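# Insert keyed shaft into loose gearbox bore

## Task

Lower the shaft's narrow end down into the gearbox bore from overhead until its shoulder rests on the top edge of the bore. The thin-end key must slide only into the keyway, which is a slot cut in the bore wall; the shaft's two keys are aligned with each other and the clearance is tight. The gearbox is free-standing and has to stay upright on its output flange. The shaft must stay seated without the robot supporting it. Afterwards, open the hand and withdraw it.

## Robot and tools

Robot: one six-joint arm carrying a five-fingered right hand. The only camera is cam_wrist (504x504), mounted on the wrist. Its calibration is K=[[402.71, 0, 251.352], [0, 402.71, 253.806], [0, 0, 1]], with small per-scene errors. The reference page for the hand can be viewed with show_instructions.

Frames. Results report positions in the scene frame. Its origin is on the table top directly under the arm base, +z points up, and +y is to the left when you face along +x. The base may be slightly tilted. The hand point sits 0.05 m in front of the palm, at the spot where the index pad meets the thumb tip in a pinch. Its axes: +z runs along the straightened fingers, +y points out of the palm, and +x runs across the palm toward the little finger. Fingertips extend 0.06-0.07 m past the point along +z. Across the palm the hand extends 0.08 m on the little-finger side. On the thumb side it extends 0.02 m if the thumb is turned in front, otherwise up to 0.09 m. A wrist bracket on the little-finger side reaches 0.11 m across and 0.03 m beyond the point along +y, and it can collide with things.

The row. Every command row holds 14 numbers, each in [-1, 1], in this order: dx, dy, dz, rx, ry, rz, little, ring, middle, index, thumb_bend, thumb_turn, force_limit, speed.
- The first six are an offset, not a pose. They are expressed in the hand point's own axes and measured from the pose it had when the action started. For the first action of a call, that start is the last pose reported in a result. A value of 1.0 means 0.6 m or 180 degrees. rx, ry, rz together form one rotation vector.
- The six motor numbers are absolute targets: -1 means open or straight, +1 means fully curled. For thumb_turn, -1 is beside the palm and +1 is across in front of it. A pinch is about index +0.22, thumb_bend +0.75, thumb_turn +0.57.
- force_limit maps linearly from about 0 N at -1 to 10 N at +1 at the fingertip (15 N for the two thumb motors). It only stops closing motion.
- speed maps from near zero at -1 to full speed at +1; a full finger stroke at full speed takes 0.6 s. For a soft grip, close at -0.9 or slower.

Tools.
- execute_actions(actions): a list of actions. Each action is a table of up to 15 rows, and each row lasts one control step of 1/30 s. If a table has fewer rows, its last row is repeated until 15 steps (0.5 s) have passed. Each row is an offset from the action's start pose, not from the previous row. Each step is clipped to within 100 mm and 16 degrees of the measured pose, so the rest of a long offset has to be sent in the next action. Motion lags the command by about 0.17 s. An empty list simply returns the current state and images.
- move(target, speed, stop_force, blocking): target is one 14-number row. Its offset is taken from the pose in the latest result that shows one. The hand point follows a straight path lasting 0.5-10 s, turning the shorter way round. The hand numbers in the row are sent at the start.
  - speed: 0.002-0.5 m/s (default 0.25); turning is capped at twice that figure in rad/s.
  - stop_force: 9-40 N, not accepted before 0.2 s of scene time. The path halts when force against the direction of motion rises by that much. Force is measured along the line to target, in the hand axes at the start, so it is unreliable on a rotating move. With a very low speed you may aim beyond the contact point. Leave stop_force out when pulling away from something you are pressing on. The press can briefly overshoot the value.
  - blocking=false: returns after 0.5 s while the arm keeps moving. It cannot be combined with stop_force. Call wait(0) or stop before sending anything else.
  - The path does not avoid obstacles, and the arm is stiff. Aiming even slightly past a firm contact without stop_force can cause a fault.
- wait(seconds): 0-10 s. The arm holds its last command.
- stop(): brakes a running move.
- zoom_image(camera="cam_wrist", region=[x0,y0,x1,y1]): a closer crop of the latest image, in pixels from the top-left corner, at most 504x504.
- finished_scene(scene): ends the current scene, given by its number. Call it only after the goal holds with the hand released; it cannot be undone.

Result lines.
- Pose and velocity: end_effector_position (m), end_effector_quat_wxyz, and velocities in m/s and rad/s. Reported positions can be off, more so at long reach.
- "Hand target": the pose the controller is currently driving toward.
- "pose unreachable": the clearance check altered or blocked the command.
- "move:" line: how the move ended. done means at rest near the target; other endings are off_target, moving, held, fault, and contact (stop_force ended it). limits=paced means clipping occurred; limits=held means some steps were blocked. The line also gives the distance to target.
- hand_measured, hand_stopped_by (moving, target, force, stalled, fault) and hand_load_n (positive when something pushes the finger open) each list six values in row order. A lost grip shows up as loads falling to about 0.
- Wrist force and Wrist torque are given in hand axes, pointing from the contact back into the arm. Expect an offset of about 4 N, noise up to 2.4 N, and saturation near 50 N.
- Joint torque readings are rough. MOTOR HOT appears at 70 °C; OVER-TEMPERATURE FAULT brakes the arm at 85 °C.

Gripping. With the thumb turned fully in front (turn it before approaching), the hand can wrap objects 0.035-0.08 m across. The object then lies across the palm, on the wrist side of the point. A motor only starts when its target changes by 0.01 or more, and it locks once it arrives or hits force_limit. Repeat the same numbers to keep holding. To loosen, send targets more open than hand_measured.

Avoid the following:
- A joint torque at its limit (wrist joints 26.3 N m, the others 141 N m, held weight included) or any external force of 150 N. Either one stops the arm for 10 s and skips the rest of the call.
- Tipping, shoving or lifting the loose gearbox.
- Dropping the shaft, slamming into things, pushing hard, or knocking anything off the table.

Loose objects may occasionally get a brief nudge from outside. Approach the bore slowly, use stop_force during the final descent, line the key up with the keyway, and then open the hand and back away.

Each tool is called after "Call:" by a JSON object that holds its "name" and its "arguments".

Reference images:

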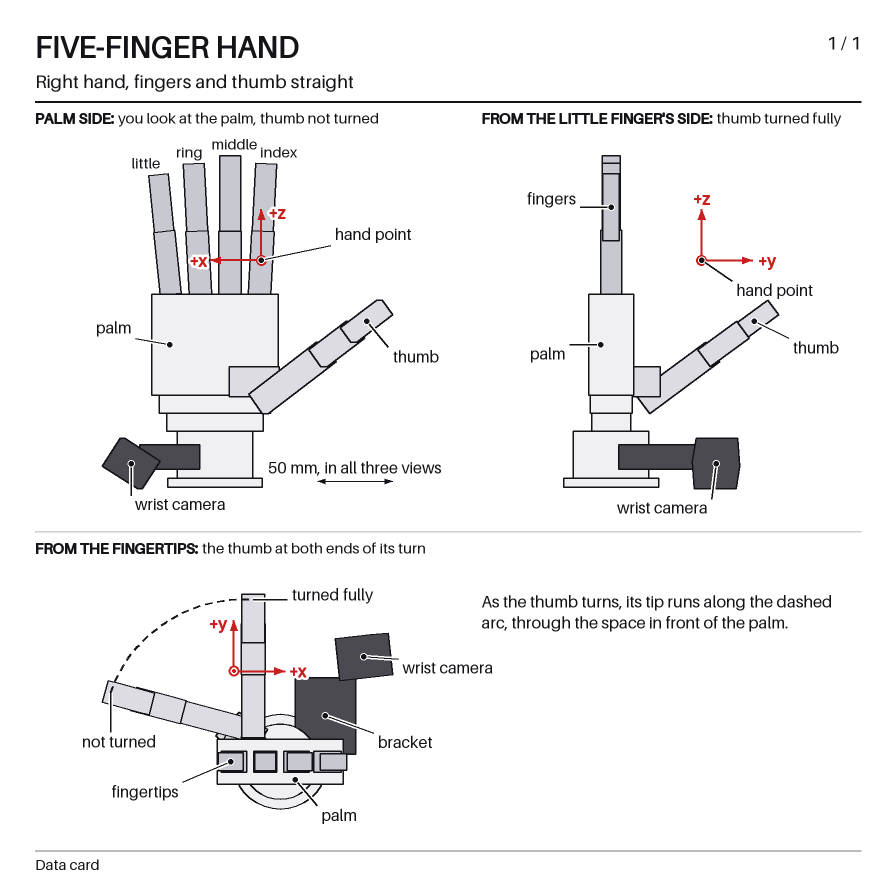

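## Session

I'll start by looking at the current state.

Call:
{"name": "execute_actions", "arguments": {"actions": []}}

Scene clock: 0.00 s.
end_effector_position=(+0.6487, -0.1705, +0.2712) hand_measured=(-1.000, -1.000, -1.000, -1.000, -1.000, -1.000) hand_load_n=(+0.0, +0.0, +0.0, +0.0, +0.0, +0.0) hand_stopped_by=(target, target, target, target, target, target) hand_force_limit=0.00 hand_speed=-0.80 end_effector_quat_wxyz=(+0.037, +0.524, +0.847, +0.077) end_effector_velocity=(-0.000, -0.000, -0.001) end_effector_angular_velocity=(+0.001, +0.003, -0.000)
Joint positions: [-0.61  -0.886  0.84   1.542  1.412 -1.032]
Joint velocities: [-0.     0.001  0.001  0.     0.001  0.   ]
Joint torques (N m, as the arm reports them, + toward a larger angle): no reading
Motor temperatures (°C, as the motors report them): [28 29 27 36 29 39]
Wrist force (N, on the end effector, along its own x y z axes, offset not removed): no reading
Wrist torque (N m, same axes, about the end effector's origin, offset not removed): no reading
Hand target: +0.649, -0.171, +0.271; +0.037, +0.524, +0.847, +0.077

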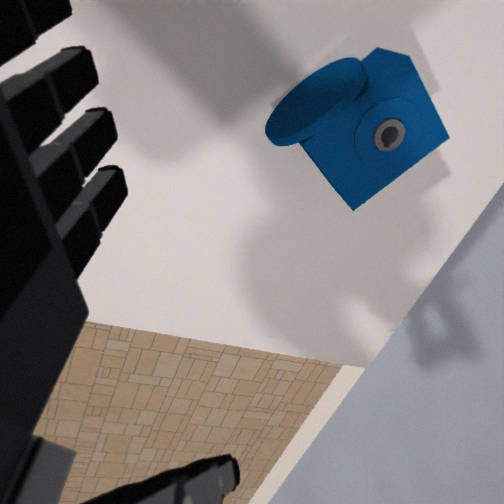

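Call:
{"name": "move", "arguments": {"target": [0.377, -0.142, -0.271, 0, 0.192, 0, -1, -1, -1, -1, -1, -1, 0, -0.8], "speed": 0.25}}

Scene clock: 13.33 s.
end_effector_position=(+0.4489, -0.0207, +0.4206) hand_measured=(-1.000, -1.000, -1.000, -1.000, -1.000, -1.000) hand_load_n=(+0.0, +0.0, +0.0, +0.0, +0.0, +0.0) hand_stopped_by=(target, target, target, target, target, target) hand_force_limit=0.00 hand_speed=-0.80 end_effector_quat_wxyz=(-0.216, +0.478, +0.820, +0.229) end_effector_velocity=(-0.002, +0.001, +0.001) end_effector_angular_velocity=(+0.003, -0.000, +0.001)
Joint positions: [-0.734 -1.283  1.279  2.11   1.2   -1.318]
Joint velocities: [-0.002 -0.006  0.007  0.003 -0.001 -0.004]
Joint torques (N m, as the arm reports them, + toward a larger angle): [ -5.73 -39.89 -10.76   4.96  -2.55  -2.09]
Motor temperatures (°C, as the motors report them): [28 29 27 36 29 39]
Wrist force (N, on the end effector, along its own x y z axes, offset not removed): [-1.0 -1.0 0.5]
Wrist torque (N m, same axes, about the end effector's origin, offset not removed): [-0.08 0.02 -0.07]
Hand target: +0.449, -0.021, +0.421; -0.217, +0.477, +0.820, +0.229
Off the commanded pose: 0.001 m, 0 deg.
move: done
camera_calibration (this result's frames):
cam_wrist: T_world_to_cam=[[0.910008, 0.38909, 0.143157, -0.463479], [0.396319, -0.917777, -0.0248374, -0.195181], [0.121722, 0.0793378, -0.989388, 0.492202], [0, 0, 0, 1]] pos_world=[0.439212, -0.037848, 0.548481]

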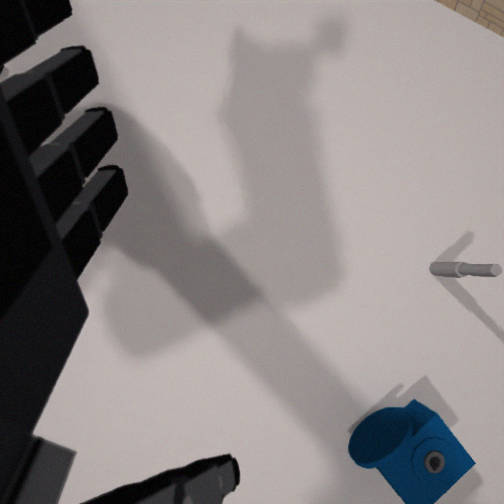

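Call:
{"name": "zoom_image", "arguments": {"camera": "cam_wrist", "region": [384, 200, 504, 320]}}

Region (384, 200, 504, 320) of cam_wrist's 504x504 image, scaled by 4.200, with more detail than that image has.

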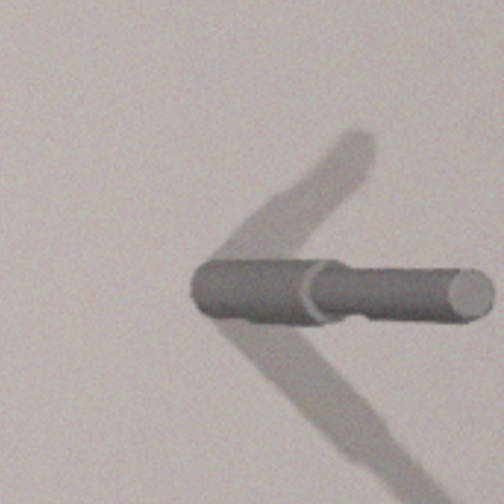

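Call:
{"name": "zoom_image", "arguments": {"camera": "cam_wrist", "region": [340, 370, 504, 504]}}

Region (340, 370, 504, 504) of cam_wrist's 504x504 image, scaled by 3.073, with more detail than that image has; it fills the top 412 rows of this view, and the rest is white.

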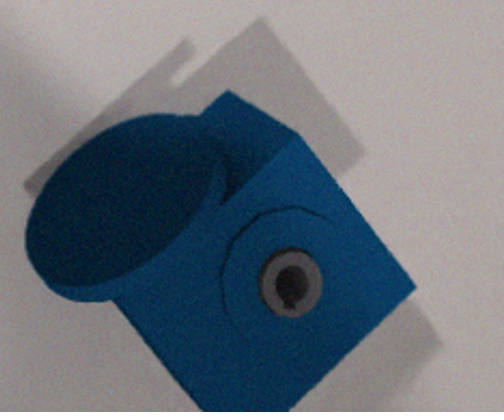

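Call:
{"name": "move", "arguments": {"target": [-0.2035, 0.4385, 0.1987, -0.318, -0.094, 0.4456, -1, -1, -1, -1, -1, -1, 0, -0.8], "speed": 0.25}}

Scene clock: 133.73 s.
end_effector_position=(+0.7194, +0.0802, +0.2994) hand_measured=(-1.000, -1.000, -1.000, -1.000, -1.000, -1.000) hand_load_n=(+0.0, +0.0, +0.0, +0.0, +0.0, +0.0) hand_stopped_by=(target, target, target, target, target, target) hand_force_limit=0.00 hand_speed=-0.80 end_effector_quat_wxyz=(+0.036, +0.935, +0.163, +0.312) end_effector_velocity=(+0.002, -0.000, -0.002) end_effector_angular_velocity=(-0.003, +0.013, -0.015)
Joint positions: [-0.028 -0.885  0.704  1.108  1.542  1.245]
Joint velocities: [ 0.005  0.024 -0.038  0.026  0.014  0.014]
Joint torques (N m, as the arm reports them, + toward a larger angle): [  8.77 -41.46 -27.49   2.79   2.04   2.19]
Motor temperatures (°C, as the motors report them): [28 29 27 36 29 39]
Wrist force (N, on the end effector, along its own x y z axes, offset not removed): [-1.6 -1.4 0.3]
Wrist torque (N m, same axes, about the end effector's origin, offset not removed): [-0.15 0.16 -0.12]
Hand target: +0.720, +0.080, +0.299; +0.036, +0.936, +0.162, +0.312
Off the commanded pose: 0.001 m, 0 deg.
move: done
camera_calibration (this result's frames):
cam_wrist: T_world_to_cam=[[0.22781, -0.963102, 0.143308, -0.132341], [-0.972106, -0.233393, -0.0232046, 0.716285], [0.0557954, -0.134024, -0.989406, 0.395835], [0, 0, 0, 1]] pos_world=[0.704368, 0.0927692, 0.427229]

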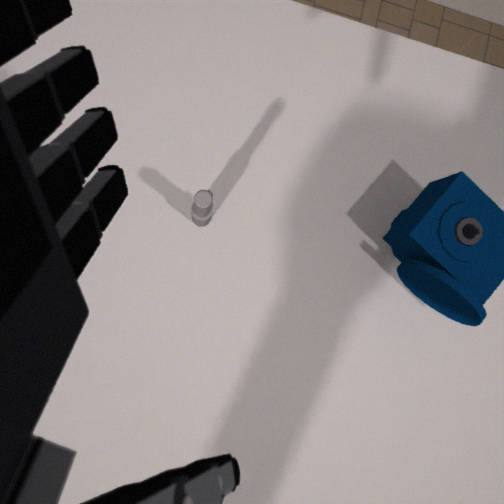

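Call:
{"name": "zoom_image", "arguments": {"camera": "cam_wrist", "region": [170, 175, 240, 245]}}

Call:
{"name": "zoom_image", "arguments": {"camera": "cam_wrist", "region": [374, 160, 504, 330]}}

Region (170, 175, 240, 245) of cam_wrist's 504x504 image, scaled by 7.200, with more detail than that image has.

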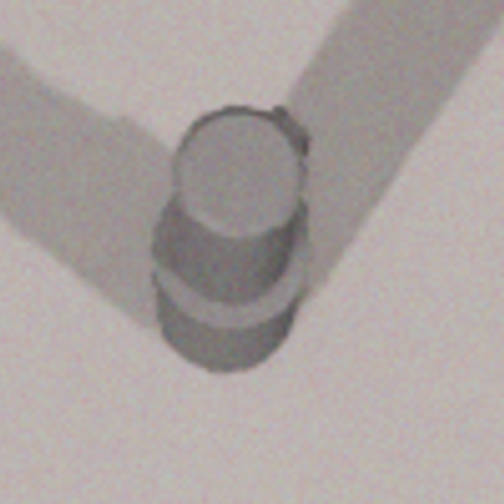

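Region (374, 160, 504, 330) of cam_wrist's 504x504 image, scaled by 2.965, with more detail than that image has; it fills the left 385 columns of this view, and the rest is white.

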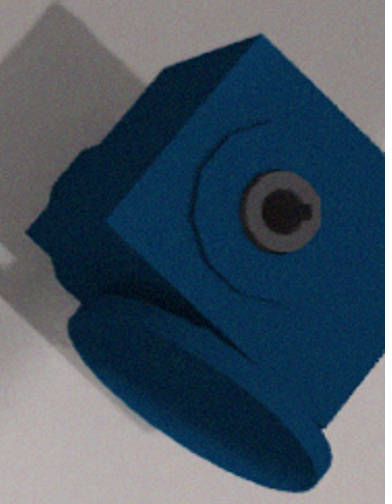

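Call:
{"name": "move", "arguments": {"target": [-0.0935, -0.1515, 0.1077, -0.2471, -0.3011, -0.6937, -1, -1, -0.1, -0.1, 0.6, 1.0, 0, 0.0], "speed": 0.4}}

Scene clock: 256.90 s.
end_effector_position=(+0.6905, +0.1496, +0.1998) hand_measured=(-1.000, -1.000, -0.100, -0.100, +0.600, +1.000) hand_load_n=(+0.0, +0.0, +0.0, +0.0, +0.0, +0.0) hand_stopped_by=(target, target, target, target, target, target) hand_force_limit=0.00 hand_speed=0.00 end_effector_quat_wxyz=(+0.603, +0.263, +0.720, -0.220) end_effector_velocity=(+0.000, -0.000, -0.002) end_effector_angular_velocity=(-0.009, -0.007, +0.013)
Joint positions: [ 0.234 -1.028  1.635 -0.308  2.518 -1.321]
Joint velocities: [-0.005 -0.006  0.02  -0.04  -0.014 -0.027]
Joint torques (N m, as the arm reports them, + toward a larger angle): [ -6.71 -49.29 -10.46  -1.85  -1.93  -1.89]
Motor temperatures (°C, as the motors report them): [28 29 27 36 29 39]
Wrist force (N, on the end effector, along its own x y z axes, offset not removed): [-1.3 -1.8 -0.1]
Wrist torque (N m, same axes, about the end effector's origin, offset not removed): [-0.21 0.12 -0.15]
Hand target: +0.691, +0.150, +0.200; +0.604, +0.262, +0.720, -0.219
Off the commanded pose: 0.001 m, 0 deg.
move: done
camera_calibration (this result's frames):
cam_wrist: T_world_to_cam=[[0.641324, 0.764669, 0.0631288, -0.572661], [-0.355657, 0.223364, 0.907533, 0.0221073], [0.679862, -0.604475, 0.415209, -0.332944], [0, 0, 0, 1]] pos_world=[0.60148, 0.231702, 0.15433]

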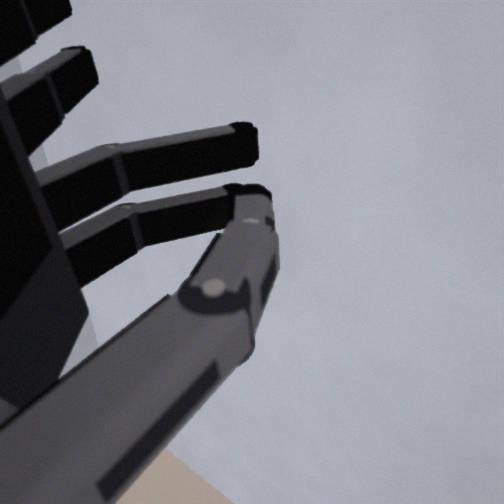

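Call:
{"name": "move", "arguments": {"target": [0.1392, 0.001, 0.0835, 0, 0, 0, -1, -1, -1, -1, 0.6, 1.0, 0, 0.0], "speed": 0.15}}

Scene clock: 270.23 s.
end_effector_position=(+0.7175, +0.1279, +0.1092) hand_measured=(-1.000, -1.000, -1.000, -1.000, +0.600, +1.000) hand_load_n=(+0.0, +0.0, +0.0, +0.0, +0.0, +0.0) hand_stopped_by=(target, target, target, target, target, target) hand_force_limit=0.00 hand_speed=0.00 end_effector_quat_wxyz=(+0.603, +0.263, +0.720, -0.220) end_effector_velocity=(+0.001, -0.000, -0.002) end_effector_angular_velocity=(-0.000, -0.001, +0.001)
Joint positions: [ 0.181 -0.87   1.645 -0.496  2.467 -1.346]
Joint velocities: [-0.001  0.005 -0.001 -0.006 -0.002 -0.002]
Joint torques (N m, as the arm reports them, + toward a larger angle): [ -5.82 -34.31 -24.61  -2.27  -1.62  -2.17]
Motor temperatures (°C, as the motors report them): [28 29 27 36 29 39]
Wrist force (N, on the end effector, along its own x y z axes, offset not removed): [-1.0 -2.1 0.8]
Wrist torque (N m, same axes, about the end effector's origin, offset not removed): [-0.33 -0.04 -0.16]
Hand target: +0.718, +0.128, +0.109; +0.603, +0.263, +0.720, -0.220
Off the commanded pose: 0.000 m, 0 deg.
move: done
camera_calibration (this result's frames):
cam_wrist: T_world_to_cam=[[0.64135, 0.76464, 0.0632076, -0.567686], [-0.355559, 0.223203, 0.907611, 0.118758], [0.679888, -0.604571, 0.415026, -0.326784], [0, 0, 0, 1]] pos_world=[0.628487, 0.210005, 0.0637203]

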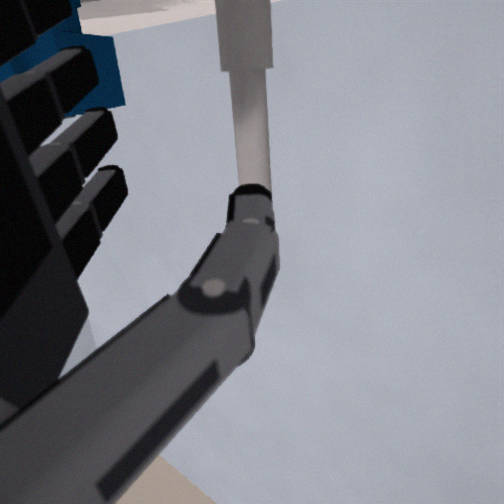

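Call:
{"name": "zoom_image", "arguments": {"camera": "cam_wrist", "region": [190, 0, 310, 220]}}

Region (190, 0, 310, 220) of cam_wrist's 504x504 image, scaled by 2.291, with more detail than that image has; it fills the left 275 columns of this view, and the rest is white.

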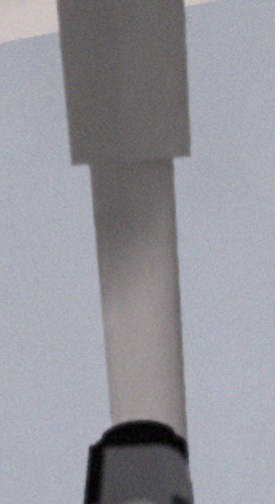

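Call:
{"name": "move", "arguments": {"target": [0, 0.003, 0.0667, 0, 0, 0, -1, -1, -1, -1, 0.6, 1.0, 0, 0.0], "speed": 0.08}}

Scene clock: 280.23 s.
end_effector_position=(+0.7486, +0.1042, +0.1023) hand_measured=(-1.000, -1.000, -1.000, -1.000, +0.600, +1.000) hand_load_n=(+0.0, +0.0, +0.0, +0.0, +0.0, +0.0) hand_stopped_by=(target, target, target, target, target, target) hand_force_limit=0.00 hand_speed=0.00 end_effector_quat_wxyz=(+0.603, +0.263, +0.720, -0.220) end_effector_velocity=(+0.002, -0.001, -0.001) end_effector_angular_velocity=(+0.000, +0.001, +0.000)
Joint positions: [ 0.127 -0.831  1.589 -0.496  2.415 -1.368]
Joint velocities: [-0.003  0.004 -0.005  0.001 -0.003 -0.001]
Joint torques (N m, as the arm reports them, + toward a larger angle): [ -5.25 -36.85 -29.99   1.44  -1.29  -1.95]
Motor temperatures (°C, as the motors report them): [28 29 27 36 29 39]
Wrist force (N, on the end effector, along its own x y z axes, offset not removed): [-0.1 -1.4 0.8]
Wrist torque (N m, same axes, about the end effector's origin, offset not removed): [-0.14 -0.14 -0.02]
Hand target: +0.749, +0.104, +0.102; +0.603, +0.263, +0.720, -0.220
Off the commanded pose: 0.000 m, 0 deg.
move: done
camera_calibration (this result's frames):
cam_wrist: T_world_to_cam=[[0.641351, 0.764631, 0.0633139, -0.569015], [-0.355557, 0.223075, 0.907644, 0.14139], [0.679889, -0.60463, 0.414939, -0.359389], [0, 0, 0, 1]] pos_world=[0.659555, 0.186248, 0.0568197]

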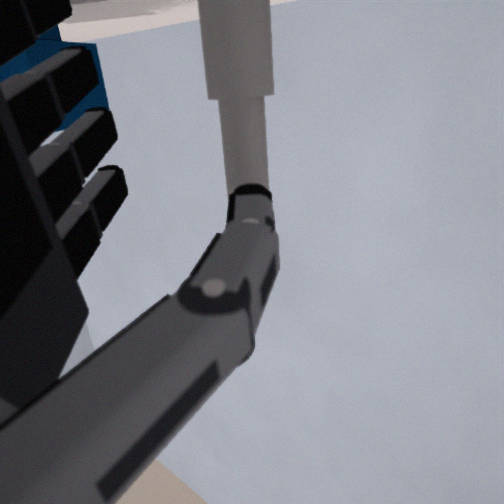

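Call:
{"name": "zoom_image", "arguments": {"camera": "cam_wrist", "region": [180, 60, 300, 240]}}

Region (180, 60, 300, 240) of cam_wrist's 504x504 image, scaled by 2.800, with more detail than that image has.

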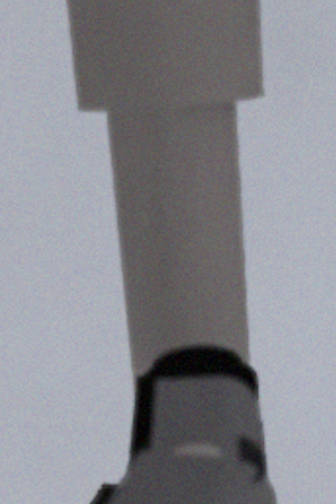

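Call:
{"name": "move", "arguments": {"target": [0, 0, 0.015, 0, 0, 0, -1, -1, -0.15, -0.15, 0.6, 1.0, -0.6, -0.2], "speed": 0.03}}

Scene clock: 290.37 s.
end_effector_position=(+0.7553, +0.0985, +0.1007) hand_measured=(-1.000, -1.000, -0.150, -0.150, +0.600, +1.000) hand_load_n=(+0.0, +0.0, +0.0, +0.0, +0.0, +0.0) hand_stopped_by=(target, target, target, target, target, target) hand_force_limit=-0.60 hand_speed=-0.20 end_effector_quat_wxyz=(+0.603, +0.263, +0.720, -0.220) end_effector_velocity=(+0.001, -0.000, -0.000) end_effector_angular_velocity=(-0.000, +0.001, -0.001)
Joint positions: [ 0.115 -0.822  1.576 -0.496  2.403 -1.373]
Joint velocities: [-0.001  0.002 -0.002  0.     0.    -0.   ]
Joint torques (N m, as the arm reports them, + toward a larger angle): [ -5.44 -37.76 -24.44   1.42  -1.67  -1.9 ]
Motor temperatures (°C, as the motors report them): [28 29 27 36 29 39]
Wrist force (N, on the end effector, along its own x y z axes, offset not removed): [-0.5 -1.5 0.7]
Wrist torque (N m, same axes, about the end effector's origin, offset not removed): [-0.13 -0.07 -0.06]
Hand target: +0.755, +0.098, +0.101; +0.603, +0.263, +0.720, -0.220
Off the commanded pose: 0.000 m, 0 deg.
move: done
camera_calibration (this result's frames):
cam_wrist: T_world_to_cam=[[0.641351, 0.764629, 0.063336, -0.568918], [-0.355553, 0.223046, 0.907652, 0.146455], [0.67989, -0.604644, 0.414916, -0.366733], [0, 0, 0, 1]] pos_world=[0.666287, 0.180602, 0.0552663]

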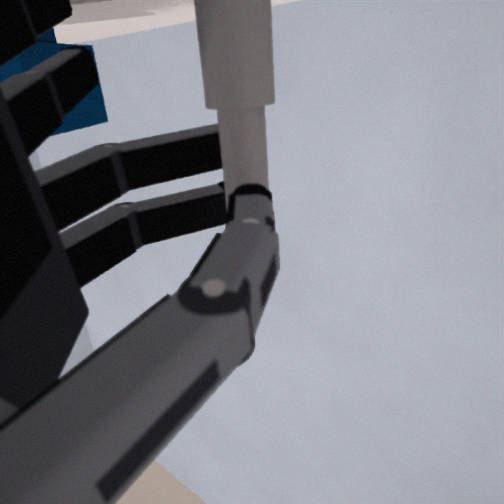

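Call:
{"name": "execute_actions", "arguments": {"actions": [[[0,0,0,0,0,0,-1,-1,0.3,0.3,0.64,1.0,-0.2,-0.9]],[[0,0,0,0,0,0,-1,-1,0.3,0.3,0.64,1.0,-0.2,-0.9]],[[0,0,0,0,0,0,-1,-1,0.3,0.3,0.64,1.0,-0.2,-0.9]]]}}

Scene clock: 294.03 s.
end_effector_position=(+0.7554, +0.0985, +0.1007) hand_measured=(-1.000, -1.000, +0.082, +0.082, +0.640, +1.000) hand_load_n=(+0.0, +0.0, +0.0, +0.0, +0.0, +0.0) hand_stopped_by=(target, target, moving, moving, target, target) hand_force_limit=-0.20 hand_speed=-0.90 end_effector_quat_wxyz=(+0.603, +0.263, +0.720, -0.220) end_effector_velocity=(+0.000, -0.000, -0.001) end_effector_angular_velocity=(-0.000, +0.001, -0.000)
Joint positions: [ 0.114 -0.822  1.576 -0.496  2.403 -1.373]
Joint velocities: [ 0.     0.001 -0.001  0.001  0.    -0.   ]
Joint torques (N m, as the arm reports them, + toward a larger angle): [  7.61 -53.93 -16.92   1.16   1.27   0.29]
Motor temperatures (°C, as the motors report them): [28 29 27 36 29 39]
Wrist force (N, on the end effector, along its own x y z axes, offset not removed): [-1.3 -1.2 1.0]
Wrist torque (N m, same axes, about the end effector's origin, offset not removed): [-0.19 0.06 -0.07]
Hand target: +0.755, +0.098, +0.101; +0.603, +0.263, +0.720, -0.220
Off the commanded pose: 0.000 m, 0 deg.
camera_calibration (this result's frames):
cam_wrist: T_world_to_cam=[[0.641346, 0.764633, 0.063337, -0.568918], [-0.355554, 0.223042, 0.907653, 0.146496], [0.679894, -0.604639, 0.414916, -0.366792], [0, 0, 0, 1]] pos_world=[0.666341, 0.180562, 0.0552543]

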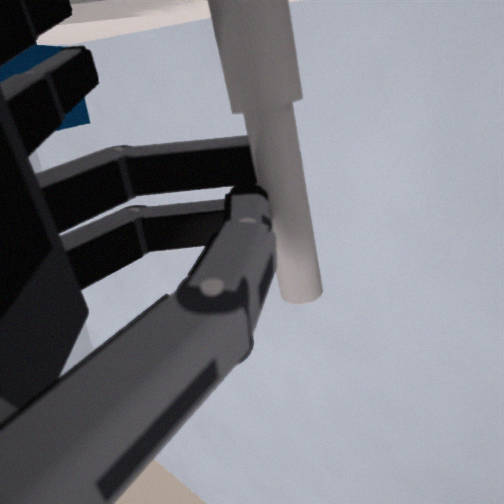

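Call:
{"name": "execute_actions", "arguments": {"actions": [[[0,0,0,0,0,0,-1,-1,-0.4,-0.4,0.5,1.0,-0.2,0.0]]]}}

Scene clock: 295.83 s.
end_effector_position=(+0.7554, +0.0985, +0.1007) hand_measured=(-1.000, -1.000, -0.398, -0.396, +0.500, +1.000) hand_load_n=(+0.0, +0.0, +0.0, +0.0, +0.0, +0.0) hand_stopped_by=(target, target, moving, moving, target, target) hand_force_limit=-0.20 hand_speed=0.00 end_effector_quat_wxyz=(+0.603, +0.263, +0.720, -0.220) end_effector_velocity=(-0.000, -0.000, +0.000) end_effector_angular_velocity=(+0.000, -0.000, -0.001)
Joint positions: [ 0.114 -0.822  1.576 -0.496  2.403 -1.373]
Joint velocities: [-0.    -0.     0.     0.     0.001  0.   ]
Joint torques (N m, as the arm reports them, + toward a larger angle): [  7.47 -54.11 -15.9    1.14   1.21   0.09]
Motor temperatures (°C, as the motors report them): [28 29 27 36 29 39]
Wrist force (N, on the end effector, along its own x y z axes, offset not removed): [-0.2 -1.3 0.4]
Wrist torque (N m, same axes, about the end effector's origin, offset not removed): [-0.12 -0.08 -0.12]
Hand target: +0.755, +0.098, +0.101; +0.603, +0.263, +0.720, -0.220
Off the commanded pose: 0.000 m, 0 deg.
camera_calibration (this result's frames):
cam_wrist: T_world_to_cam=[[0.641346, 0.764633, 0.0633369, -0.568918], [-0.355554, 0.223042, 0.907653, 0.146496], [0.679894, -0.604639, 0.414916, -0.366792], [0, 0, 0, 1]] pos_world=[0.66634, 0.180562, 0.0552542]

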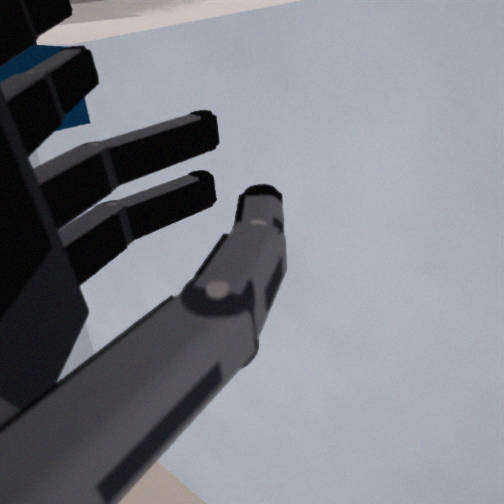

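Call:
{"name": "move", "arguments": {"target": [-0.0668, -0.1354, -0.2841, -0.1522, 0.1515, -0.4835, -1, -1, -1, -1, 0.0, 1.0, -0.2, 0.0], "speed": 0.35}}

Scene clock: 309.13 s.
end_effector_position=(+0.5796, +0.1397, +0.1698) hand_measured=(-1.000, -1.000, -1.000, -1.000, +0.000, +1.000) hand_load_n=(+0.0, +0.0, +0.0, +0.0, +0.0, +0.0) hand_stopped_by=(target, target, target, target, target, target) hand_force_limit=-0.20 hand_speed=0.00 end_effector_quat_wxyz=(+0.163, -0.390, +0.837, -0.347) end_effector_velocity=(-0.001, +0.000, +0.000) end_effector_angular_velocity=(-0.006, +0.012, +0.002)
Joint positions: [ 0.11  -1.122  1.397  0.703  2.127 -2.469]
Joint velocities: [ 0.002  0.006 -0.01   0.016  0.003 -0.003]
Joint torques (N m, as the arm reports them, + toward a larger angle): [  8.85 -29.77 -27.27   3.14   2.31  -1.89]
Motor temperatures (°C, as the motors report them): [28 29 27 36 29 39]
Wrist force (N, on the end effector, along its own x y z axes, offset not removed): [-1.0 -2.6 1.4]
Wrist torque (N m, same axes, about the end effector's origin, offset not removed): [-0.45 0.03 -0.08]
Hand target: +0.579, +0.140, +0.170; +0.162, -0.391, +0.837, -0.347
Off the commanded pose: 0.000 m, 0 deg.
move: done
camera_calibration (this result's frames):
cam_wrist: T_world_to_cam=[[-0.506729, 0.506718, -0.697469, 0.338604], [0.249581, 0.86061, 0.443915, -0.348947], [0.825188, 0.0508695, -0.562563, -0.260848], [0, 0, 0, 1]] pos_world=[0.473919, 0.141999, 0.244325]

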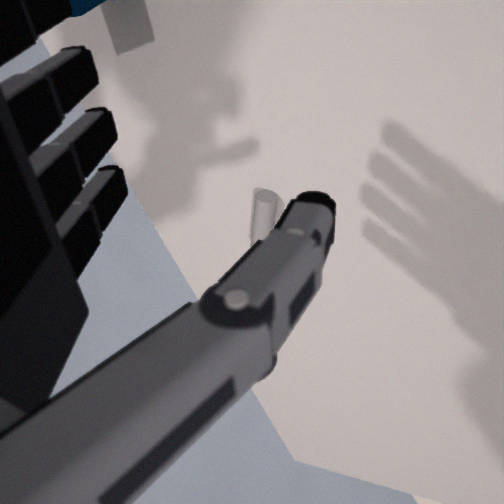

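Call:
{"name": "execute_actions", "arguments": {"actions": [[[0,0,0,0,0,0,-1,-1,-1,-1,-1,-1,-0.2,1.0]],[[0,0,0,0,0,0,-1,-1,-1,-1,-1,-1,-0.2,1.0]]]}}

Scene clock: 314.93 s.
end_effector_position=(+0.5796, +0.1397, +0.1698) hand_measured=(-1.000, -1.000, -1.000, -1.000, -1.000, -1.000) hand_load_n=(+0.0, +0.0, +0.0, +0.0, +0.0, +0.0) hand_stopped_by=(target, target, target, target, target, target) hand_force_limit=-0.20 hand_speed=1.00 end_effector_quat_wxyz=(+0.163, -0.390, +0.837, -0.347) end_effector_velocity=(-0.001, +0.000, -0.001) end_effector_angular_velocity=(-0.001, +0.004, +0.001)
Joint positions: [ 0.11  -1.122  1.396  0.704  2.127 -2.469]
Joint velocities: [ 0.     0.002  0.001  0.001 -0.    -0.001]
Joint torques (N m, as the arm reports them, + toward a larger angle): [ -4.27 -45.05 -12.92  -0.24  -1.06   2.28]
Motor temperatures (°C, as the motors report them): [28 29 27 36 29 39]
Wrist force (N, on the end effector, along its own x y z axes, offset not removed): [-1.1 -2.9 0.6]
Wrist torque (N m, same axes, about the end effector's origin, offset not removed): [-0.43 0.00 -0.20]
Hand target: +0.580, +0.140, +0.170; +0.163, -0.390, +0.837, -0.347
Off the commanded pose: 0.000 m, 0 deg.
camera_calibration (this result's frames):
cam_wrist: T_world_to_cam=[[-0.506743, 0.506699, -0.697472, 0.338619], [0.249567, 0.86062, 0.443902, -0.348953], [0.825184, 0.0508778, -0.562568, -0.260846], [0, 0, 0, 1]] pos_world=[0.473926, 0.142009, 0.244335]

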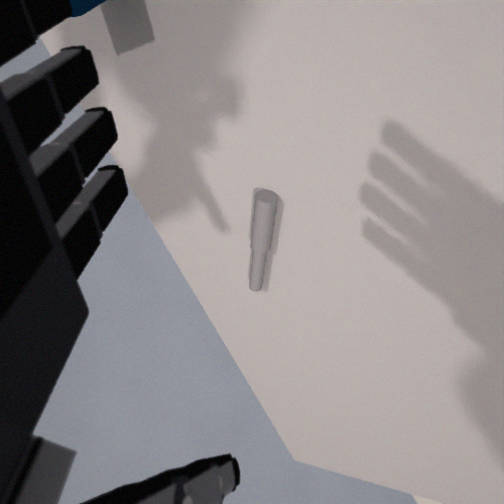

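Call:
{"name": "zoom_image", "arguments": {"camera": "cam_wrist", "region": [205, 180, 325, 300]}}

Region (205, 180, 325, 300) of cam_wrist's 504x504 image, scaled by 4.200, with more detail than that image has.

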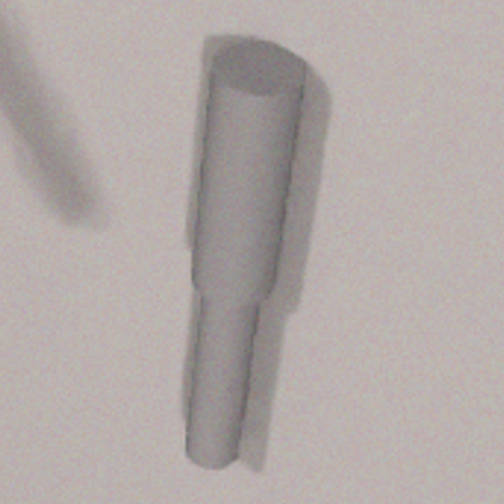

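Call:
{"name": "move", "arguments": {"target": [-0.2122, -0.0558, 0.2803, 0.0832, 0.0490, 0.0366, -1, -1, -0.5, -0.5, 0.0, 1.0, -0.2, 0.0], "speed": 0.25}}

Scene clock: 363.97 s.
end_effector_position=(+0.7711, +0.1457, +0.0755) hand_measured=(-1.000, -1.000, -0.500, -0.500, +0.000, +1.000) hand_load_n=(+0.0, +0.0, +0.0, +0.0, +0.0, +0.0) hand_stopped_by=(target, target, target, target, target, target) hand_force_limit=-0.20 hand_speed=0.00 end_effector_quat_wxyz=(+0.167, -0.290, +0.816, -0.472) end_effector_velocity=(+0.002, +0.000, +0.000) end_effector_angular_velocity=(-0.002, +0.003, -0.004)
Joint positions: [ 0.175 -0.543  0.73   0.712  2.454 -2.367]
Joint velocities: [ 0.     0.012 -0.023  0.019  0.004  0.005]
Joint torques (N m, as the arm reports them, + toward a larger angle): [  8.81 -48.3  -31.97   2.54   2.72   2.28]
Motor temperatures (°C, as the motors report them): [28 29 27 36 29 39]
Wrist force (N, on the end effector, along its own x y z axes, offset not removed): [-1.2 0.2 0.5]
Wrist torque (N m, same axes, about the end effector's origin, offset not removed): [0.13 0.00 -0.05]
Hand target: +0.771, +0.146, +0.075; +0.167, -0.290, +0.816, -0.472
Off the commanded pose: 0.001 m, 0 deg.
move: done
camera_calibration (this result's frames):
cam_wrist: T_world_to_cam=[[-0.273017, 0.433244, -0.85893, 0.209447], [0.344413, 0.877688, 0.333232, -0.427287], [0.898243, -0.204849, -0.388839, -0.504478], [0, 0, 0, 1]] pos_world=[0.65749, 0.180941, 0.126125]

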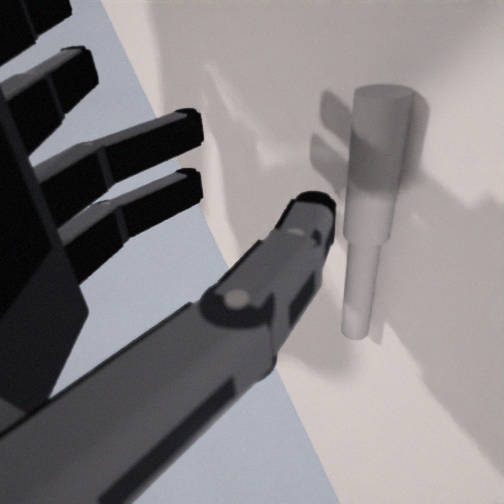

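Call:
{"name": "zoom_image", "arguments": {"camera": "cam_wrist", "region": [290, 70, 450, 350]}}

Region (290, 70, 450, 350) of cam_wrist's 504x504 image, scaled by 1.800, with more detail than that image has; it fills the left 288 columns of this view, and the rest is white.

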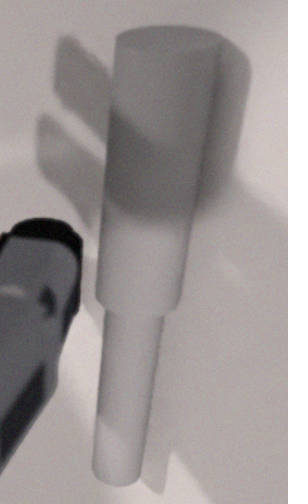

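Call:
{"name": "move", "arguments": {"target": [-0.0033, 0.0487, 0.0339, 0, 0, 0, -1, -1, -0.5, -0.5, 0.0, 1.0, -0.2, 0.0], "speed": 0.08}}

Scene clock: 372.60 s.
end_effector_position=(+0.7746, +0.1446, +0.0403) hand_measured=(-1.000, -1.000, -0.500, -0.500, +0.000, +1.000) hand_load_n=(+0.0, +0.0, +0.0, +0.0, +0.0, +0.0) hand_stopped_by=(target, target, target, target, target, target) hand_force_limit=-0.20 hand_speed=0.00 end_effector_quat_wxyz=(+0.167, -0.290, +0.816, -0.472) end_effector_velocity=(+0.001, +0.000, -0.002) end_effector_angular_velocity=(+0.000, -0.002, -0.000)
Joint positions: [ 0.172 -0.508  0.751  0.653  2.452 -2.37 ]
Joint velocities: [-0.     0.002  0.    -0.005  0.     0.   ]
Joint torques (N m, as the arm reports them, + toward a larger angle): [ -5.96 -50.92 -11.09  -0.53  -1.13  -1.97]
Motor temperatures (°C, as the motors report them): [28 29 27 36 29 39]
Wrist force (N, on the end effector, along its own x y z axes, offset not removed): [-1.4 -1.9 0.2]
Wrist torque (N m, same axes, about the end effector's origin, offset not removed): [-0.29 0.13 -0.10]
Hand target: +0.775, +0.145, +0.040; +0.167, -0.290, +0.816, -0.472
Off the commanded pose: 0.000 m, 0 deg.
move: done
camera_calibration (this result's frames):
cam_wrist: T_world_to_cam=[[-0.273021, 0.433266, -0.858918, 0.18067], [0.344449, 0.877672, 0.333237, -0.415821], [0.898228, -0.204873, -0.388861, -0.52149], [0, 0, 0, 1]] pos_world=[0.660973, 0.179837, 0.0909604]

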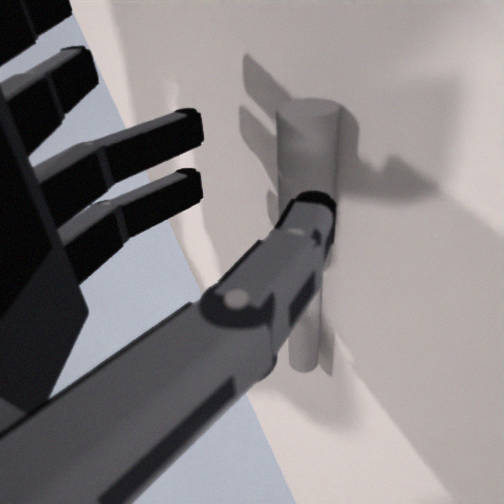

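Call:
{"name": "move", "arguments": {"target": [0, 0.01443, 0.00833, 0, 0, 0, -1, -1, -0.5, -0.5, 0.0, 1.0, -0.2, 0.0], "speed": 0.03}}

Scene clock: 378.00 s.
end_effector_position=(+0.7747, +0.1446, +0.0306) hand_measured=(-1.000, -1.000, -0.500, -0.500, +0.000, +1.000) hand_load_n=(+0.0, +0.0, +0.0, +0.0, +0.0, +0.0) hand_stopped_by=(target, target, target, target, target, target) hand_force_limit=-0.20 hand_speed=0.00 end_effector_quat_wxyz=(+0.167, -0.290, +0.816, -0.472) end_effector_velocity=(+0.000, +0.000, -0.002) end_effector_angular_velocity=(+0.001, -0.001, -0.000)
Joint positions: [ 0.172 -0.499  0.76   0.635  2.452 -2.37 ]
Joint velocities: [ 0.     0.002  0.002 -0.004 -0.     0.001]
Joint torques (N m, as the arm reports them, + toward a larger angle): [ -4.84 -50.61 -11.21  -0.75  -0.13   2.2 ]
Motor temperatures (°C, as the motors report them): [28 30 27 36 29 39]
Wrist force (N, on the end effector, along its own x y z axes, offset not removed): [-0.9 -1.7 0.5]
Wrist torque (N m, same axes, about the end effector's origin, offset not removed): [-0.17 0.04 -0.10]
Hand target: +0.775, +0.145, +0.030; +0.167, -0.290, +0.816, -0.472
Off the commanded pose: 0.000 m, 0 deg.
move: done
camera_calibration (this result's frames):
cam_wrist: T_world_to_cam=[[-0.273027, 0.433291, -0.858904, 0.172374], [0.344468, 0.877658, 0.333253, -0.412614], [0.898219, -0.204878, -0.388879, -0.525265], [0, 0, 0, 1]] pos_world=[0.660999, 0.179831, 0.0812928]

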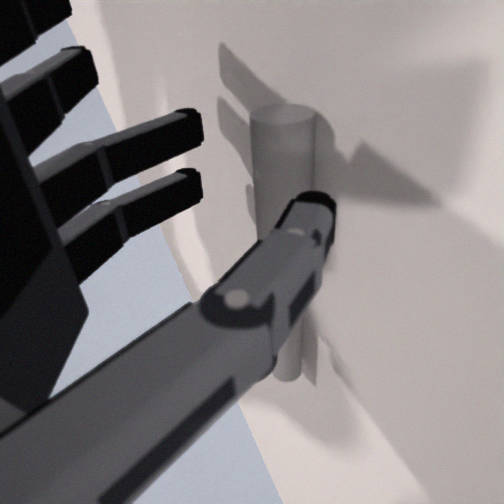

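Call:
{"name": "move", "arguments": {"target": [0, 0.00866, 0.005, 0, 0, 0, -1, -1, -0.5, -0.5, 0.0, 1.0, -0.2, 0.0], "speed": 0.015, "stop_force": 9}}

Scene clock: 380.07 s.
end_effector_position=(+0.7747, +0.1446, +0.0250) hand_measured=(-1.000, -1.000, -0.500, -0.500, +0.000, +1.000) hand_load_n=(+0.0, +0.0, +0.0, +0.0, +0.0, +0.0) hand_stopped_by=(target, target, target, target, target, target) hand_force_limit=-0.20 hand_speed=0.00 end_effector_quat_wxyz=(+0.167, -0.290, +0.816, -0.472) end_effector_velocity=(-0.000, -0.000, -0.003) end_effector_angular_velocity=(-0.001, +0.002, -0.000)
Joint positions: [ 0.172 -0.494  0.764  0.626  2.452 -2.37 ]
Joint velocities: [-0.     0.003  0.003 -0.004  0.     0.   ]
Joint torques (N m, as the arm reports them, + toward a larger angle): [ -5.59 -51.24 -11.84  -1.05   1.14   0.85]
Motor temperatures (°C, as the motors report them): [28 30 27 36 29 39]
Wrist force (N, on the end effector, along its own x y z axes, offset not removed): [-0.9 -1.6 1.0]
Wrist torque (N m, same axes, about the end effector's origin, offset not removed): [-0.28 0.02 -0.10]
Hand target: +0.775, +0.145, +0.025; +0.167, -0.290, +0.816, -0.472
Off the commanded pose: 0.000 m, 0 deg.
move: done
camera_calibration (this result's frames):
cam_wrist: T_world_to_cam=[[-0.273072, 0.433265, -0.858902, 0.167554], [0.344466, 0.877673, 0.333217, -0.410734], [0.898206, -0.20487, -0.388913, -0.527462], [0, 0, 0, 1]] pos_world=[0.661008, 0.179834, 0.0756391]

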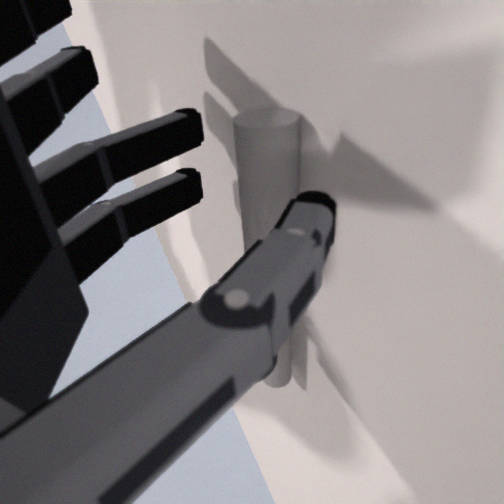

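Call:
{"name": "move", "arguments": {"target": [0, 0.00577, 0.00333, 0, 0, 0, -1, -1, -0.5, -0.5, 0.0, 1.0, -0.2, 0.0], "speed": 0.01, "stop_force": 9}}

Scene clock: 381.87 s.
end_effector_position=(+0.7747, +0.1446, +0.0212) hand_measured=(-1.000, -1.000, -0.500, -0.500, +0.000, +1.000) hand_load_n=(+0.0, +0.0, +0.0, +0.0, +0.0, +0.0) hand_stopped_by=(target, target, target, target, target, target) hand_force_limit=-0.20 hand_speed=0.00 end_effector_quat_wxyz=(+0.167, -0.290, +0.816, -0.472) end_effector_velocity=(+0.000, +0.000, -0.001) end_effector_angular_velocity=(+0.000, -0.000, -0.000)
Joint positions: [ 0.172 -0.49   0.767  0.619  2.452 -2.37 ]
Joint velocities: [ 0.     0.001  0.001 -0.003  0.     0.   ]
Joint torques (N m, as the arm reports them, + toward a larger angle): [ -4.63 -51.77 -11.49  -0.59   0.57   1.7 ]
Motor temperatures (°C, as the motors report them): [28 30 27 36 29 39]
Wrist force (N, on the end effector, along its own x y z axes, offset not removed): [-1.8 -1.3 -0.1]
Wrist torque (N m, same axes, about the end effector's origin, offset not removed): [-0.10 0.15 -0.16]
Hand target: +0.775, +0.145, +0.021; +0.167, -0.290, +0.816, -0.472
Off the commanded pose: 0.000 m, 0 deg.
move: done
camera_calibration (this result's frames):
cam_wrist: T_world_to_cam=[[-0.273052, 0.433284, -0.858899, 0.1643], [0.344489, 0.877658, 0.333231, -0.409489], [0.898203, -0.204892, -0.388908, -0.528936], [0, 0, 0, 1]] pos_world=[0.661019, 0.179828, 0.0718641]

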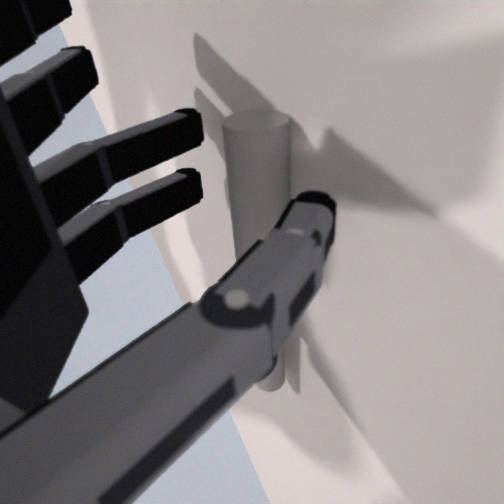

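Call:
{"name": "execute_actions", "arguments": {"actions": [[[0,0,0,0,0,0,-1,-1,-0.2,-0.2,0.0,1.0,-0.4,-0.7]],[[0,0,0,0,0,0,-1,-1,-0.2,-0.2,0.0,1.0,-0.4,-0.7]]]}}

Scene clock: 386.50 s.
end_effector_position=(+0.7746, +0.1445, +0.0211) hand_measured=(-1.000, -1.000, -0.200, -0.200, +0.000, +1.000) hand_load_n=(+0.0, +0.0, +0.0, +0.0, +0.0, +0.0) hand_stopped_by=(target, target, target, target, target, target) hand_force_limit=-0.40 hand_speed=-0.70 end_effector_quat_wxyz=(+0.167, -0.290, +0.816, -0.472) end_effector_velocity=(+0.000, +0.000, +0.001) end_effector_angular_velocity=(-0.000, -0.001, +0.001)
Joint positions: [ 0.172 -0.49   0.768  0.619  2.452 -2.37 ]
Joint velocities: [ 0.    -0.001 -0.    -0.    -0.    -0.001]
Joint torques (N m, as the arm reports them, + toward a larger angle): [  0.93 -64.91 -27.24   2.8   -0.54  -0.03]
Motor temperatures (°C, as the motors report them): [28 30 27 36 29 39]
Wrist force (N, on the end effector, along its own x y z axes, offset not removed): [-1.1 -0.9 1.1]
Wrist torque (N m, same axes, about the end effector's origin, offset not removed): [-0.09 -0.01 -0.02]
Hand target: +0.775, +0.145, +0.021; +0.167, -0.290, +0.816, -0.472
Off the commanded pose: 0.000 m, 0 deg.
camera_calibration (this result's frames):
cam_wrist: T_world_to_cam=[[-0.273211, 0.433235, -0.858873, 0.164348], [0.344533, 0.877681, 0.333125, -0.409465], [0.898139, -0.204896, -0.389056, -0.528866], [0, 0, 0, 1]] pos_world=[0.660971, 0.179816, 0.0717985]

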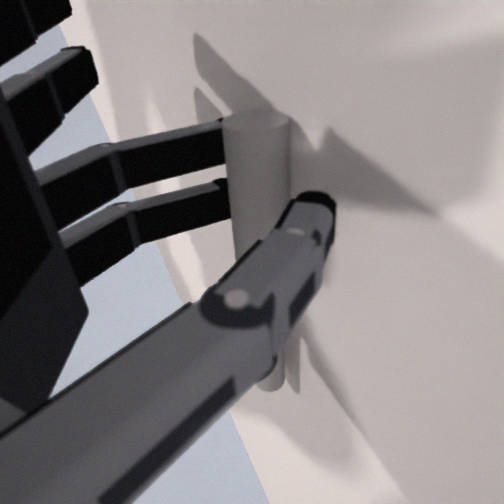

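Call:
{"name": "move", "arguments": {"target": [0, 0.00433, 0.0025, 0, 0, 0, -1, -1, -0.2, -0.2, 0.0, 1.0, -0.4, -0.7], "speed": 0.008, "stop_force": 9}}

Scene clock: 388.83 s.
end_effector_position=(+0.7747, +0.1446, +0.0202) hand_measured=(-1.000, -1.000, -0.200, -0.200, +0.000, +1.000) hand_load_n=(+0.0, +0.0, -0.5, +0.0, +0.0, +0.0) hand_stopped_by=(target, target, target, target, target, target) hand_force_limit=-0.40 hand_speed=-0.70 end_effector_quat_wxyz=(+0.167, -0.290, +0.816, -0.472) end_effector_velocity=(-0.001, -0.000, +0.001) end_effector_angular_velocity=(-0.001, +0.004, -0.000)
Joint positions: [ 0.172 -0.489  0.768  0.617  2.452 -2.37 ]
Joint velocities: [ 0.    -0.002  0.     0.006  0.     0.   ]
Joint torques (N m, as the arm reports them, + toward a larger angle): [  1.05 -51.49 -20.08   3.3   -0.6    0.45]
Motor temperatures (°C, as the motors report them): [28 30 27 36 29 39]
Wrist force (N, on the end effector, along its own x y z axes, offset not removed): [0.9 -18.4 -10.4]
Wrist torque (N m, same axes, about the end effector's origin, offset not removed): [0.15 0.31 -0.42]
Hand target: +0.775, +0.145, +0.021; +0.167, -0.290, +0.816, -0.472
Off the commanded pose: 0.002 m, 0 deg.
move: contact
camera_calibration (this result's frames):
cam_wrist: T_world_to_cam=[[-0.272887, 0.433303, -0.858942, 0.163303], [0.344408, 0.877655, 0.333324, -0.409111], [0.898285, -0.204867, -0.388734, -0.529441], [0, 0, 0, 1]] pos_world=[0.661053, 0.179834, 0.0708222]

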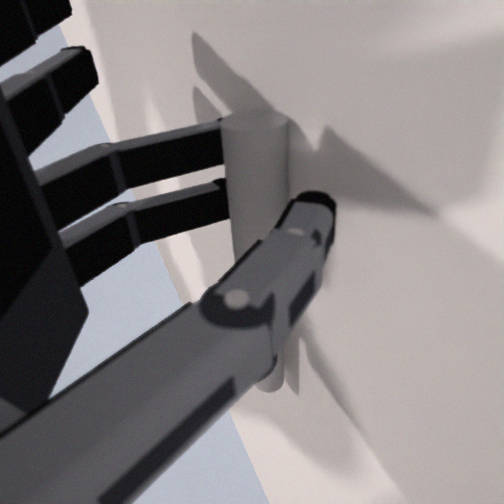

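Call:
{"name": "execute_actions", "arguments": {"actions": [[[0,-0.0025,-0.00144,0,0,0,-1,-1,-0.2,-0.2,0.0,1.0,-0.4,-0.7]],[[0,0,0,0,0,0,-1,-1,0.0,0.0,0.0,1.0,-0.4,-0.9]],[[0,0,0,0,0,0,-1,-1,0.0,0.0,0.0,1.0,-0.4,-0.9]],[[0,0,0,0,0,0,-1,-1,0.0,0.0,0.0,1.0,-0.4,-0.9]]]}}

Scene clock: 393.63 s.
end_effector_position=(+0.7747, +0.1446, +0.0219) hand_measured=(-1.000, -1.000, +0.000, +0.000, +0.000, +1.000) hand_load_n=(+0.0, +0.0, +0.0, +0.0, +0.0, +0.0) hand_stopped_by=(target, target, target, target, target, target) hand_force_limit=-0.40 hand_speed=-0.90 end_effector_quat_wxyz=(+0.167, -0.290, +0.816, -0.472) end_effector_velocity=(-0.000, +0.000, -0.001) end_effector_angular_velocity=(+0.000, +0.002, +0.001)
Joint positions: [ 0.172 -0.491  0.767  0.62   2.452 -2.37 ]
Joint velocities: [-0.     0.001  0.001  0.    -0.001 -0.   ]
Joint torques (N m, as the arm reports them, + toward a larger angle): [  0.01 -64.71 -27.81   2.77  -0.48  -1.57]
Motor temperatures (°C, as the motors report them): [28 30 27 36 29 39]
Wrist force (N, on the end effector, along its own x y z axes, offset not removed): [-1.2 -2.2 0.5]
Wrist torque (N m, same axes, about the end effector's origin, offset not removed): [-0.31 0.13 -0.09]
Hand target: +0.775, +0.145, +0.022; +0.167, -0.290, +0.816, -0.472
Off the commanded pose: 0.000 m, 0 deg.
camera_calibration (this result's frames):
cam_wrist: T_world_to_cam=[[-0.272914, 0.433306, -0.858932, 0.164781], [0.344395, 0.877659, 0.333326, -0.40967], [0.898282, -0.204843, -0.388754, -0.528776], [0, 0, 0, 1]] pos_world=[0.661049, 0.179834, 0.0725259]

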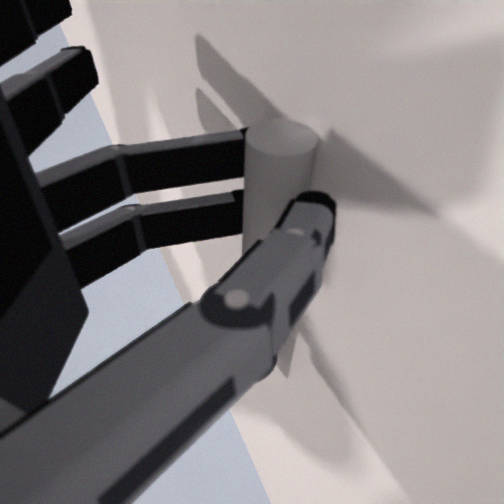

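Call:
{"name": "execute_actions", "arguments": {"actions": [[[0,0,0,0,0,0,-1,-1,0.1,0.12,0.0,1.0,-0.3,-0.9]],[[0,0,0,0,0,0,-1,-1,0.1,0.12,0.0,1.0,-0.3,-0.9]]]}}

Scene clock: 396.40 s.
end_effector_position=(+0.7747, +0.1446, +0.0219) hand_measured=(-1.000, -1.000, +0.070, +0.120, -0.002, +1.000) hand_load_n=(+0.0, +0.0, +2.0, +1.5, +2.5, -1.5) hand_stopped_by=(target, target, force, target, target, target) hand_force_limit=-0.30 hand_speed=-0.90 end_effector_quat_wxyz=(+0.167, -0.290, +0.816, -0.472) end_effector_velocity=(+0.001, +0.000, +0.001) end_effector_angular_velocity=(+0.001, -0.002, +0.000)
Joint positions: [ 0.172 -0.491  0.767  0.62   2.452 -2.37 ]
Joint velocities: [ 0.    -0.001 -0.    -0.001 -0.     0.   ]
Joint torques (N m, as the arm reports them, + toward a larger angle): [  0.11 -63.55 -27.97   2.76  -0.42  -1.4 ]
Motor temperatures (°C, as the motors report them): [28 30 27 36 29 39]
Wrist force (N, on the end effector, along its own x y z axes, offset not removed): [-0.9 -2.5 1.0]
Wrist torque (N m, same axes, about the end effector's origin, offset not removed): [-0.27 0.02 -0.15]
Hand target: +0.775, +0.145, +0.022; +0.167, -0.290, +0.816, -0.472
Off the commanded pose: 0.000 m, 0 deg.
camera_calibration (this result's frames):
cam_wrist: T_world_to_cam=[[-0.272914, 0.433306, -0.858932, 0.164781], [0.344395, 0.877659, 0.333326, -0.40967], [0.898282, -0.204843, -0.388754, -0.528776], [0, 0, 0, 1]] pos_world=[0.661049, 0.179834, 0.0725259]

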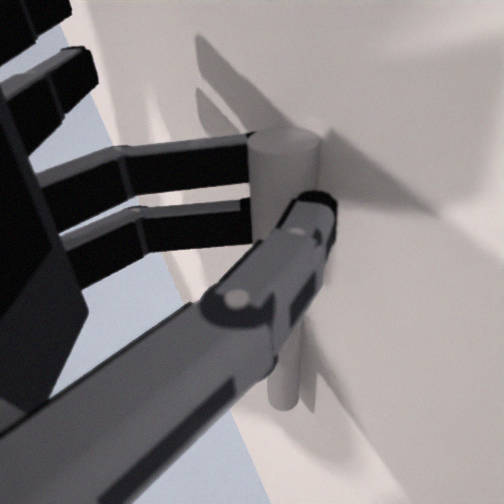

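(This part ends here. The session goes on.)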